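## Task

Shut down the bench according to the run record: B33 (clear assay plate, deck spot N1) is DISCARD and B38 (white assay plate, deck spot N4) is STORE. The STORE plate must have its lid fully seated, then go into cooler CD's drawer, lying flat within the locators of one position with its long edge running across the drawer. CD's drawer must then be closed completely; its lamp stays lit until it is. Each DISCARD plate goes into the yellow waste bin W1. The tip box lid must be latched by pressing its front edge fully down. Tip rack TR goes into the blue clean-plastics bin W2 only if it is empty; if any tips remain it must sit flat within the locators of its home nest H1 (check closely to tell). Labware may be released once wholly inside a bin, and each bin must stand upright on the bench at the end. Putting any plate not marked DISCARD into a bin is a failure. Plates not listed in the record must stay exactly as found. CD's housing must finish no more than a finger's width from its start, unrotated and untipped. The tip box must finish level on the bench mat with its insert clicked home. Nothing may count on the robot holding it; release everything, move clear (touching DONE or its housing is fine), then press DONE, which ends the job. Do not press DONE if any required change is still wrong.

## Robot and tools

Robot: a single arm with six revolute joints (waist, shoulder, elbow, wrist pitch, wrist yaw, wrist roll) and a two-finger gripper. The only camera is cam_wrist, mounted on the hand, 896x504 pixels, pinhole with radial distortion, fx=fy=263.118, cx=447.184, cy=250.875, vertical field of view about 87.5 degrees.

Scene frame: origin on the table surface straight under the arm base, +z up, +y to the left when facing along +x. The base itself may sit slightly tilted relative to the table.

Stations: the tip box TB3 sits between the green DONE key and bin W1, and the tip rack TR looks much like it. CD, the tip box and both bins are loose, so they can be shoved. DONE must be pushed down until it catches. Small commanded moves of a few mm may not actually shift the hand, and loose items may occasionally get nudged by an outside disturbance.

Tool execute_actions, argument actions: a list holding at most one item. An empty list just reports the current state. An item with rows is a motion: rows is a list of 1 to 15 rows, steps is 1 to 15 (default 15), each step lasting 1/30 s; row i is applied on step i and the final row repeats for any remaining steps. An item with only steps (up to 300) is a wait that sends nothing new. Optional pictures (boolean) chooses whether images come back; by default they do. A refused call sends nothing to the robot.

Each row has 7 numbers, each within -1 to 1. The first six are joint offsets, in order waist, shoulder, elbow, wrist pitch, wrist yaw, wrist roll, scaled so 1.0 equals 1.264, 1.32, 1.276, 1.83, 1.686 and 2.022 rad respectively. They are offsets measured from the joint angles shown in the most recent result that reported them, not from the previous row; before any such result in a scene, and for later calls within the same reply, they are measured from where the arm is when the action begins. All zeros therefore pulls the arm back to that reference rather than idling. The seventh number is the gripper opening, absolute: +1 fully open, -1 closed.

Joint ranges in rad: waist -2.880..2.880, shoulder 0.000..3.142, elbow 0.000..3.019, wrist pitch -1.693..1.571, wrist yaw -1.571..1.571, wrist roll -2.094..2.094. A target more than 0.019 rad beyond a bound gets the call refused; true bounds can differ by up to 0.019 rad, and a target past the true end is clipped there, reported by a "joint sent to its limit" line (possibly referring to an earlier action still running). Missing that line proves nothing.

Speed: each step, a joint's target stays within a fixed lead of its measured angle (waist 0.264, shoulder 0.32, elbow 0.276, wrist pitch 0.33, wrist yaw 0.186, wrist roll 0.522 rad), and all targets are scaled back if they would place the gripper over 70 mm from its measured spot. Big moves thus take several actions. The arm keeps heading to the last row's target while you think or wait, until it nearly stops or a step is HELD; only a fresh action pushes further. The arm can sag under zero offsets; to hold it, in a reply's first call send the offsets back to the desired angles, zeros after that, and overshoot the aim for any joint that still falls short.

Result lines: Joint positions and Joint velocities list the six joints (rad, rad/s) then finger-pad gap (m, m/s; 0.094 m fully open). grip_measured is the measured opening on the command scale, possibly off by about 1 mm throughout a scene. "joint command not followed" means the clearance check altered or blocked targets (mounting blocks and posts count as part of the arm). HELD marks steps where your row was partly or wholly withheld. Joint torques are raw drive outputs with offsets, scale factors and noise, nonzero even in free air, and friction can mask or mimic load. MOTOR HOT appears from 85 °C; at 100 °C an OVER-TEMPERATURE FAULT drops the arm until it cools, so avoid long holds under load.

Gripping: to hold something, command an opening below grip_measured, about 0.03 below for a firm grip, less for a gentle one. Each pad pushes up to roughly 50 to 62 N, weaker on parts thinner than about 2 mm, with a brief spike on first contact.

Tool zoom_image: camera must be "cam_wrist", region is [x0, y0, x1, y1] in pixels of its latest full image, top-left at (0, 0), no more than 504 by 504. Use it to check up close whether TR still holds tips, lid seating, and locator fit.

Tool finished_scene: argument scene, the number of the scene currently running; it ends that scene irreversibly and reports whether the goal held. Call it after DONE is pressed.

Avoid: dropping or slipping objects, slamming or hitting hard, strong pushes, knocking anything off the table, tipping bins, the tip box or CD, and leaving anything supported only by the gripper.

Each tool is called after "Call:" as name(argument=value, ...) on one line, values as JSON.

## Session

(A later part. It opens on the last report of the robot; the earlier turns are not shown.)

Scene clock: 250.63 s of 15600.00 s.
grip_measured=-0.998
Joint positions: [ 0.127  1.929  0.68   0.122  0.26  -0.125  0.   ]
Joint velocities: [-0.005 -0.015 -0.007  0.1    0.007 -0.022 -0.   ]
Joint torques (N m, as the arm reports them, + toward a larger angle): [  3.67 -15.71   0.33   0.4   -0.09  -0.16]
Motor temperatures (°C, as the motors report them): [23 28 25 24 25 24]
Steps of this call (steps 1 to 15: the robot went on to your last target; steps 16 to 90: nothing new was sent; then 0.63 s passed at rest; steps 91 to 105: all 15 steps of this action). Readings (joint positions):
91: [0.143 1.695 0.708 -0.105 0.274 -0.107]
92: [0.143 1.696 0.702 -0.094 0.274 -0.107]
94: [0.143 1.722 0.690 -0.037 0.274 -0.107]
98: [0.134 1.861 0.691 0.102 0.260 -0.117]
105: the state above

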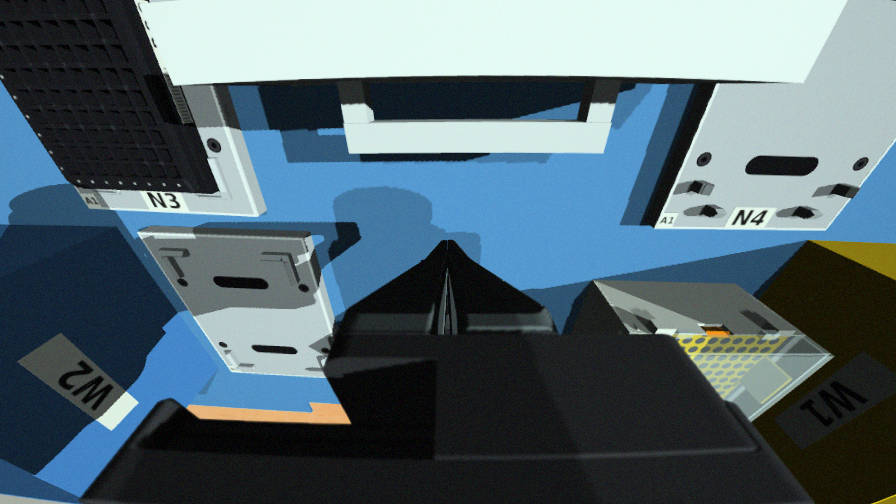

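Call:
execute_actions(actions=[{"rows":[[-0.02,0.045,0.04,0.01,0,0,-1],[-0.02,0.045,0.05,0.01,0,0,-1],[-0.02,0.045,0.06,0.01,0,0,-1],[-0.02,0.05,0.075,0.005,0,0,-1],[-0.02,0.05,0.09,0,0,0,-1],[-0.02,0.05,0.105,-0.01,0,0,-1],[-0.02,0.055,0.12,-0.02,0,0,-1],[-0.02,0.055,0.135,-0.03,0,0,-1],[-0.02,0.06,0.15,-0.04,0,0,-1]]}])

Scene clock: 254.60 s of 15600.00 s.
grip_measured=-0.998
Joint positions: [ 0.111  1.989  0.866  0.058  0.26  -0.127  0.   ]
Joint velocities: [-0.015 -0.005  0.081 -0.002 -0.066  0.037 -0.   ]
Joint torques (N m, as the arm reports them, + toward a larger angle): [  4.26 -13.95   1.11  -0.21  -0.07  -0.05]
Motor temperatures (°C, as the motors report them): [23 28 25 24 25 24]
Steps of this call (steps 1 to 15: the robot went on to your last target; steps 16 to 90: nothing new was sent; then 0.47 s passed at rest; steps 91 to 105: all 15 steps of this action). Readings (joint positions):
91: [0.126 1.932 0.684 0.127 0.260 -0.127]
92: [0.124 1.938 0.692 0.127 0.260 -0.127]
94: [0.118 1.958 0.722 0.127 0.260 -0.127]
98: [0.111 1.984 0.797 0.095 0.260 -0.127]
105: the state above

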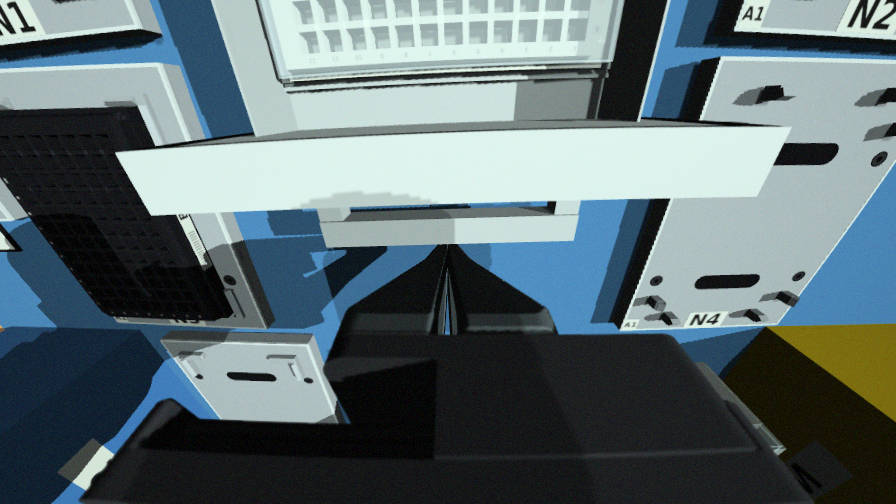

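Pushing; go a bit lower.

Call:
execute_actions(actions=[{"rows":[[0,0.03,0.02,0,0,0,-1],[0,0.035,0.04,-0.01,0,0,-1],[0,0.04,0.06,-0.02,0,0,-1],[0,0.045,0.08,-0.03,0,0,-1],[0,0.05,0.1,-0.04,0,0,-1],[0.01,0.055,0.12,-0.05,0,0,-1],[0.01,0.06,0.14,-0.06,0,0,-1],[0.01,0.06,0.16,-0.075,0,0,-1],[0.015,0.065,0.18,-0.09,0,0,-1],[0.015,0.07,0.2,-0.1,0,0,-1],[0.015,0.075,0.22,-0.11,0,0,-1]]}], pictures=false)

Call:
execute_actions(actions=[{"steps":6}])

Scene clock: 260.03 s of 15600.00 s.
grip_measured=-0.998
Joint positions: [ 0.118  2.072  1.13  -0.131  0.261 -0.127  0.   ]
Joint velocities: [ 0.034 -0.005  0.31  -0.017 -0.095 -0.051  0.   ]
Joint torques (N m, as the arm reports them, + toward a larger angle): [  7.87 -17.54   2.43  -0.28  -0.04  -0.08]
Motor temperatures (°C, as the motors report them): [23 28 25 24 25 24]
Steps of this call (steps 1 to 15: the robot went on to your last target; steps 16 to 90: nothing new was sent; then 1.93 s passed at rest; steps 91 to 105: all 15 steps of this action). Readings (joint positions):
91: [0.111 1.990 0.869 0.057 0.260 -0.127]
92: [0.111 1.992 0.873 0.055 0.260 -0.127]
94: [0.111 2.004 0.893 0.030 0.260 -0.127]
98: [0.111 2.039 0.975 -0.044 0.261 -0.127]
105: the state above

Scene clock: 260.23 s of 15600.00 s.
grip_measured=-0.998
Joint positions: [ 0.12   2.072  1.145 -0.135  0.261 -0.127  0.   ]
Joint velocities: [ 0.005 -0.005 -0.007 -0.042 -0.022  0.081  0.   ]
Joint torques (N m, as the arm reports them, + toward a larger angle): [  6.06 -18.12   3.07  -0.25  -0.05  -0.08]
Motor temperatures (°C, as the motors report them): [23 28 25 24 25 24]
Steps of this call (steps 1 to 6: the robot went on to your last target). Readings (joint positions):
1: [0.119 2.072 1.139 -0.131 0.261 -0.127]
2: [0.119 2.072 1.144 -0.131 0.261 -0.127]
4: [0.120 2.072 1.145 -0.131 0.261 -0.127]
6: the state above

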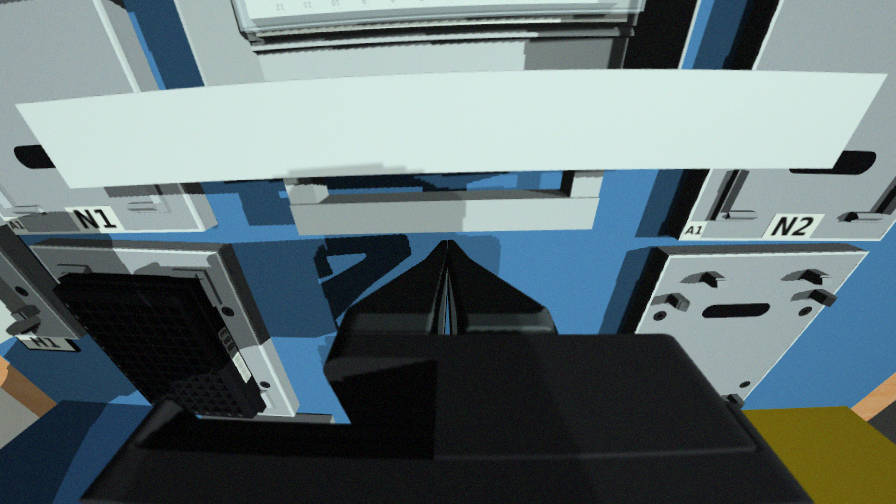

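Call:
execute_actions(actions=[{"rows":[[0,0,0.03,0,0,0,-1],[0,0.01,0.045,-0.01,0,0,-1],[0,0.02,0.06,-0.02,0,0,-1],[0,0.025,0.075,-0.03,0,0,-1],[0.01,0.03,0.09,-0.04,0,0,-1],[0.01,0.035,0.105,-0.05,0,0,-1],[0.01,0.04,0.12,-0.055,0,0,-1],[0.015,0.045,0.135,-0.065,0,0,-1],[0.015,0.05,0.15,-0.07,0,0,-1],[0.015,0.055,0.165,-0.08,0,0,-1],[0.015,0.055,0.18,-0.09,0,0,-1]]}], pictures=false)

Call:
execute_actions(actions=[{"steps":6}])

Scene clock: 264.47 s of 15600.00 s.
grip_measured=-0.998
Joint positions: [ 0.127  2.121  1.347 -0.287  0.261 -0.128  0.   ]
Joint velocities: [ 0.005 -0.005  0.173 -0.017 -0.022 -0.022 -0.   ]
Joint torques (N m, as the arm reports them, + toward a larger angle): [  7.14 -19.25   5.83  -0.65   0.03  -0.04]
Motor temperatures (°C, as the motors report them): [23 28 25 24 25 24]
Steps of this call (steps 1 to 30: the robot went on to your last target; steps 31 to 90: nothing new was sent; then 0.73 s passed at rest; steps 91 to 105: all 15 steps of this action). Readings (joint positions):
91: [0.120 2.072 1.146 -0.135 0.261 -0.127]
92: [0.120 2.072 1.149 -0.138 0.261 -0.127]
94: [0.120 2.074 1.169 -0.159 0.261 -0.127]
98: [0.121 2.092 1.236 -0.226 0.261 -0.128]
105: the state above

Scene clock: 264.67 s of 15600.00 s.
grip_measured=-0.998
Joint positions: [ 0.128  2.121  1.355 -0.29   0.261 -0.128  0.   ]
Joint velocities: [-0.015 -0.015 -0.012 -0.007  0.066 -0.022 -0.001]
Joint torques (N m, as the arm reports them, + toward a larger angle): [  6.94 -19.29   5.96  -0.15   0.03  -0.09]
Motor temperatures (°C, as the motors report them): [23 28 25 24 25 24]
Steps of this call (steps 1 to 6: the robot went on to your last target). Readings (joint positions):
1: [0.127 2.121 1.352 -0.287 0.261 -0.128]
2: [0.127 2.121 1.355 -0.287 0.261 -0.128]
4: [0.128 2.121 1.355 -0.287 0.261 -0.128]
6: the state above

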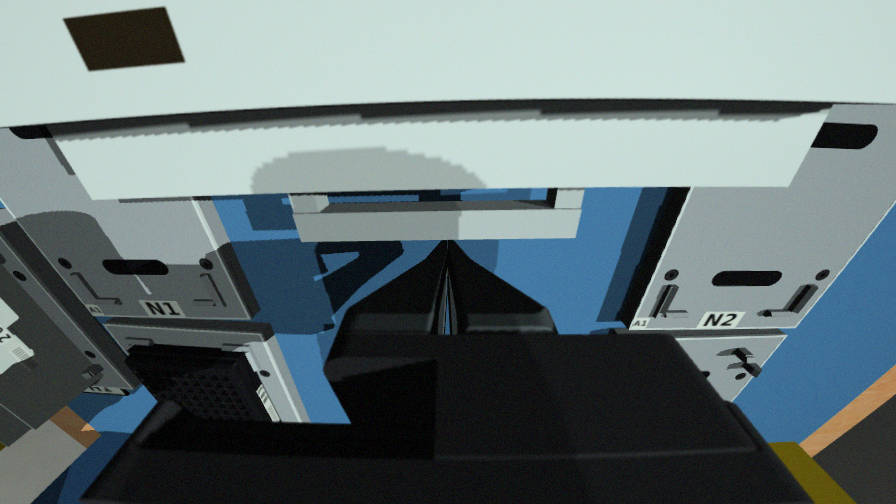

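Call:
execute_actions(actions=[{"rows":[[0,-0.04,-0.02,-0.03,0,0,-1],[0,-0.08,-0.05,-0.04,0,0,-1],[0,-0.12,-0.09,-0.04,0,0,-1],[0,-0.17,-0.14,-0.04,0,0,-1],[0,-0.23,-0.2,-0.04,0,0,-1],[0,-0.3,-0.27,-0.04,0,0,-1],[0,-0.6,-0.6,-0.04,0,0,-1]]}])

Call:
execute_actions(actions=[{"steps":18}], pictures=false)

Call:
execute_actions(actions=[{"rows":[[0.03,0,-0.27,0.19,0,0,-1]]}], pictures=false)

Call:
execute_actions(actions=[{"rows":[[0,0.1,0,0.07,0,0,-1],[0,0.2,0,0.15,0,0,-1]]}])

Scene clock: 269.97 s of 15600.00 s.
grip_measured=-0.998
Joint positions: [ 0.128  1.41   0.656 -0.352  0.261 -0.128  0.   ]
Joint velocities: [-0.005 -2.056 -1.414 -0.173  0.022 -0.081 -0.   ]
Joint torques (N m, as the arm reports them, + toward a larger angle): [  3.18 -10.27   6.66  -0.06  -0.01  -0.06]
Motor temperatures (°C, as the motors report them): [24 28 25 24 25 24]
Steps of this call (steps 1 to 15: the robot went on to your last target; steps 16 to 90: nothing new was sent; then 1.80 s passed at rest; steps 91 to 105: all 15 steps of this action). Readings (joint positions):
91: [0.128 2.120 1.354 -0.298 0.261 -0.128]
92: [0.128 2.112 1.346 -0.312 0.261 -0.128]
94: [0.128 2.065 1.283 -0.332 0.261 -0.128]
98: [0.128 1.878 1.067 -0.344 0.261 -0.128]
105: the state above

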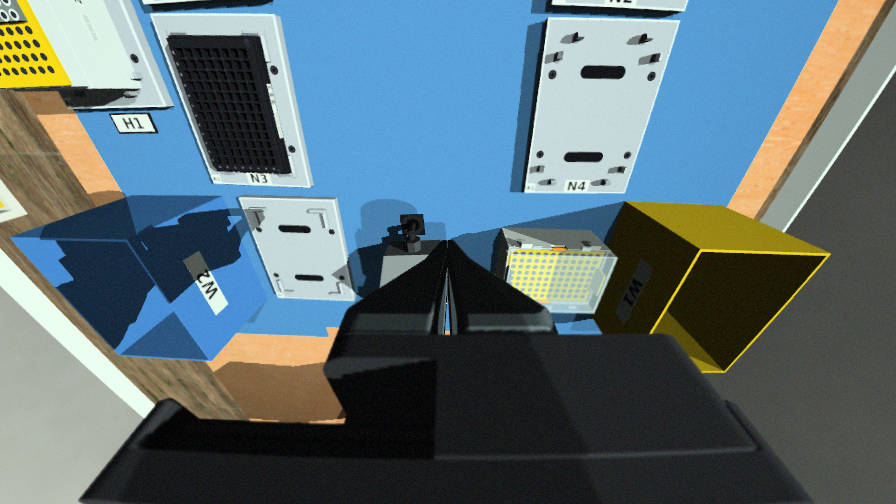

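Scene clock: 270.57 s of 15600.00 s.
grip_measured=-0.998
Joint positions: [ 0.128  1.313  0.584 -0.365  0.261 -0.128  0.   ]
Joint velocities: [-0.015 -0.015  0.007  0.017 -0.051  0.081 -0.001]
Joint torques (N m, as the arm reports them, + toward a larger angle): [  2.94 -10.22   5.31  -0.04   0.03  -0.09]
Motor temperatures (°C, as the motors report them): [24 28 25 24 25 24]
Steps of this call (steps 1 to 18: the robot went on to your last target). Readings (joint positions):
1: [0.128 1.349 0.616 -0.359 0.261 -0.128]
2: [0.128 1.307 0.592 -0.364 0.261 -0.128]
4: [0.128 1.279 0.582 -0.366 0.261 -0.128]
8: [0.128 1.299 0.584 -0.365 0.261 -0.128]
18: the state above

Scene clock: 271.07 s of 15600.00 s.
grip_measured=-0.998
Joint positions: [ 0.157  1.308  0.224 -0.032  0.261 -0.128  0.   ]
Joint velocities: [-0.015 -0.005  0.115  0.09   0.007  0.037  0.001]
Joint torques (N m, as the arm reports them, + toward a larger angle): [ 2.11 -7.32  2.32  0.2  -0.03 -0.09]
Motor temperatures (°C, as the motors report them): [24 28 25 24 25 24]
Steps of this call (steps 1 to 15: all 15 steps of this action). Readings (joint positions):
1: [0.129 1.313 0.563 -0.315 0.261 -0.128]
2: [0.132 1.310 0.523 -0.229 0.261 -0.128]
4: [0.140 1.308 0.428 -0.132 0.261 -0.128]
8: [0.156 1.308 0.244 -0.057 0.261 -0.128]
15: the state above

Scene clock: 271.57 s of 15600.00 s.
grip_measured=-0.998
Joint positions: [ 0.157  1.591  0.224  0.23   0.261 -0.128  0.   ]
Joint velocities: [-0.005  0.005  0.017  0.012  0.037  0.022 -0.   ]
Joint torques (N m, as the arm reports them, + toward a larger angle): [  2.75 -10.23  -1.26   0.47   0.01  -0.1 ]
Motor temperatures (°C, as the motors report them): [24 28 25 24 25 24]
Steps of this call (steps 1 to 15: all 15 steps of this action). Readings (joint positions):
1: [0.157 1.317 0.225 -0.007 0.261 -0.128]
2: [0.157 1.352 0.224 0.059 0.261 -0.128]
4: [0.157 1.472 0.233 0.180 0.261 -0.128]
8: [0.157 1.593 0.230 0.220 0.261 -0.128]
15: the state above

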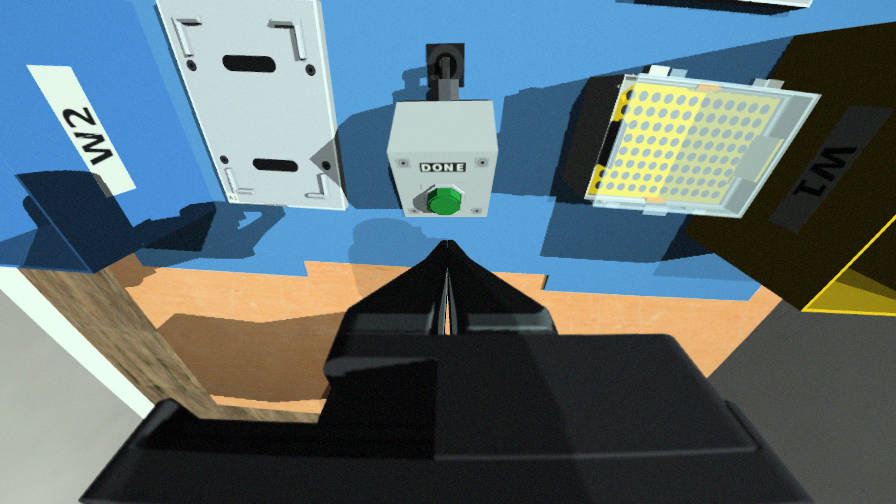

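Call:
execute_actions(actions=[{"rows":[[-0.01,0.05,0,0.03,0,0,-1],[-0.02,0.1,0,0.06,0,0,-1],[-0.03,0.15,0,0.09,0,0,-1],[-0.04,0.2,0.01,0.12,0,0,-1],[-0.05,0.25,0.02,0.15,0,0,-1],[-0.06,0.3,0.02,0.185,-0.01,0,-1],[-0.075,0.34,0.03,0.22,-0.01,-0.01,-1]]}])

Scene clock: 275.43 s of 15600.00 s.
grip_measured=-0.998
Joint positions: [ 0.064  2.064  0.261  0.617  0.246 -0.136  0.   ]
Joint velocities: [-0.015 -0.093 -0.002  0.071 -0.066 -0.037 -0.001]
Joint torques (N m, as the arm reports them, + toward a larger angle): [  2.32 -11.11  -5.49   0.1   -0.05  -0.18]
Motor temperatures (°C, as the motors report them): [23 27 25 24 25 24]
Steps of this call (steps 1 to 15: the robot went on to your last target; steps 16 to 90: nothing new was sent; then 0.37 s passed at rest; steps 91 to 105: all 15 steps of this action). Readings (joint positions):
91: [0.157 1.595 0.224 0.239 0.261 -0.128]
92: [0.155 1.610 0.224 0.263 0.261 -0.128]
94: [0.143 1.689 0.227 0.352 0.261 -0.128]
98: [0.090 1.966 0.254 0.558 0.248 -0.131]
105: the state above

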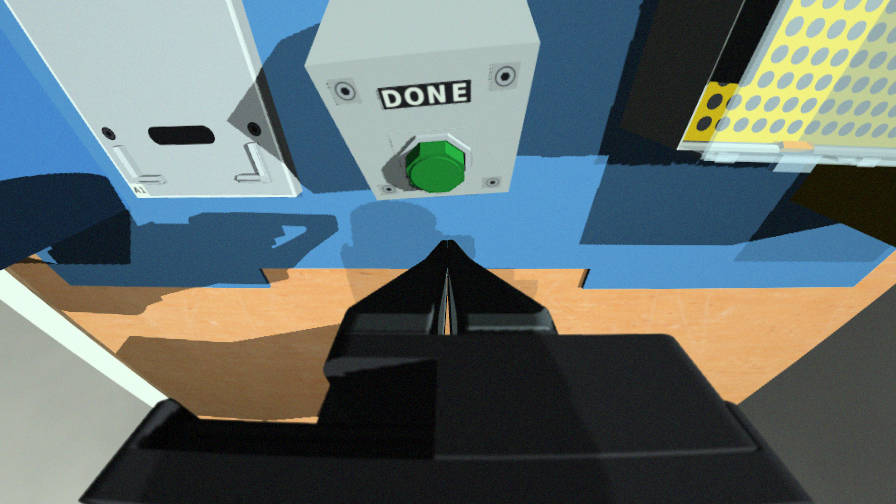

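Call:
execute_actions(actions=[{"rows":[[0.015,0,0.02,0.02,0,0,-1],[0.015,0,0.025,0.025,0,0,-1],[0.015,0,0.03,0.025,0,0,-1],[0.015,0.02,0.035,0.025,0,0,-1],[0.015,0.025,0.045,0.025,0,0,-1],[0.015,0.025,0.055,0.025,0,0,-1]]}])

Scene clock: 280.07 s of 15600.00 s.
grip_measured=-0.998
Joint positions: [ 0.074  2.075  0.306  0.648  0.249 -0.137  0.   ]
Joint velocities: [-0.015 -0.005  0.007 -0.012 -0.007 -0.007 -0.   ]
Joint torques (N m, as the arm reports them, + toward a larger angle): no reading
Motor temperatures (°C, as the motors report them): [23 27 25 24 25 24]
The task's run ended inside this call: 8 steps that you had sent did not run.
Steps of this call (steps 1 to 15: the robot went on to your last target; steps 16 to 90: nothing new was sent; then 1.40 s passed at rest; steps 91 to 97: the first 7 steps of this action). Readings (joint positions):
91: [0.065 2.057 0.262 0.625 0.246 -0.137]
92: [0.067 2.057 0.265 0.631 0.246 -0.137]
94: [0.071 2.058 0.278 0.642 0.246 -0.137]
97: [0.073 2.070 0.304 0.648 0.248 -0.137]
The task's run has ended: the event that ends the task has happened.

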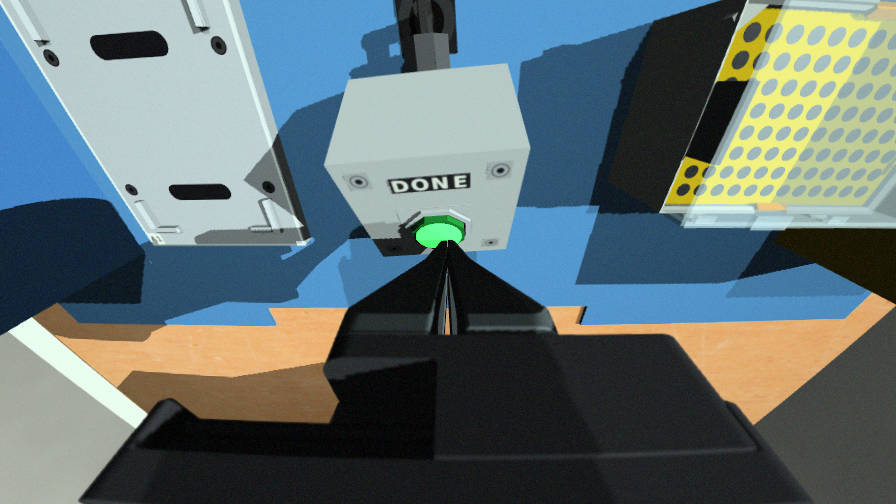

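Call:
finished_scene(scene=2)

The scene is finished: the task was done.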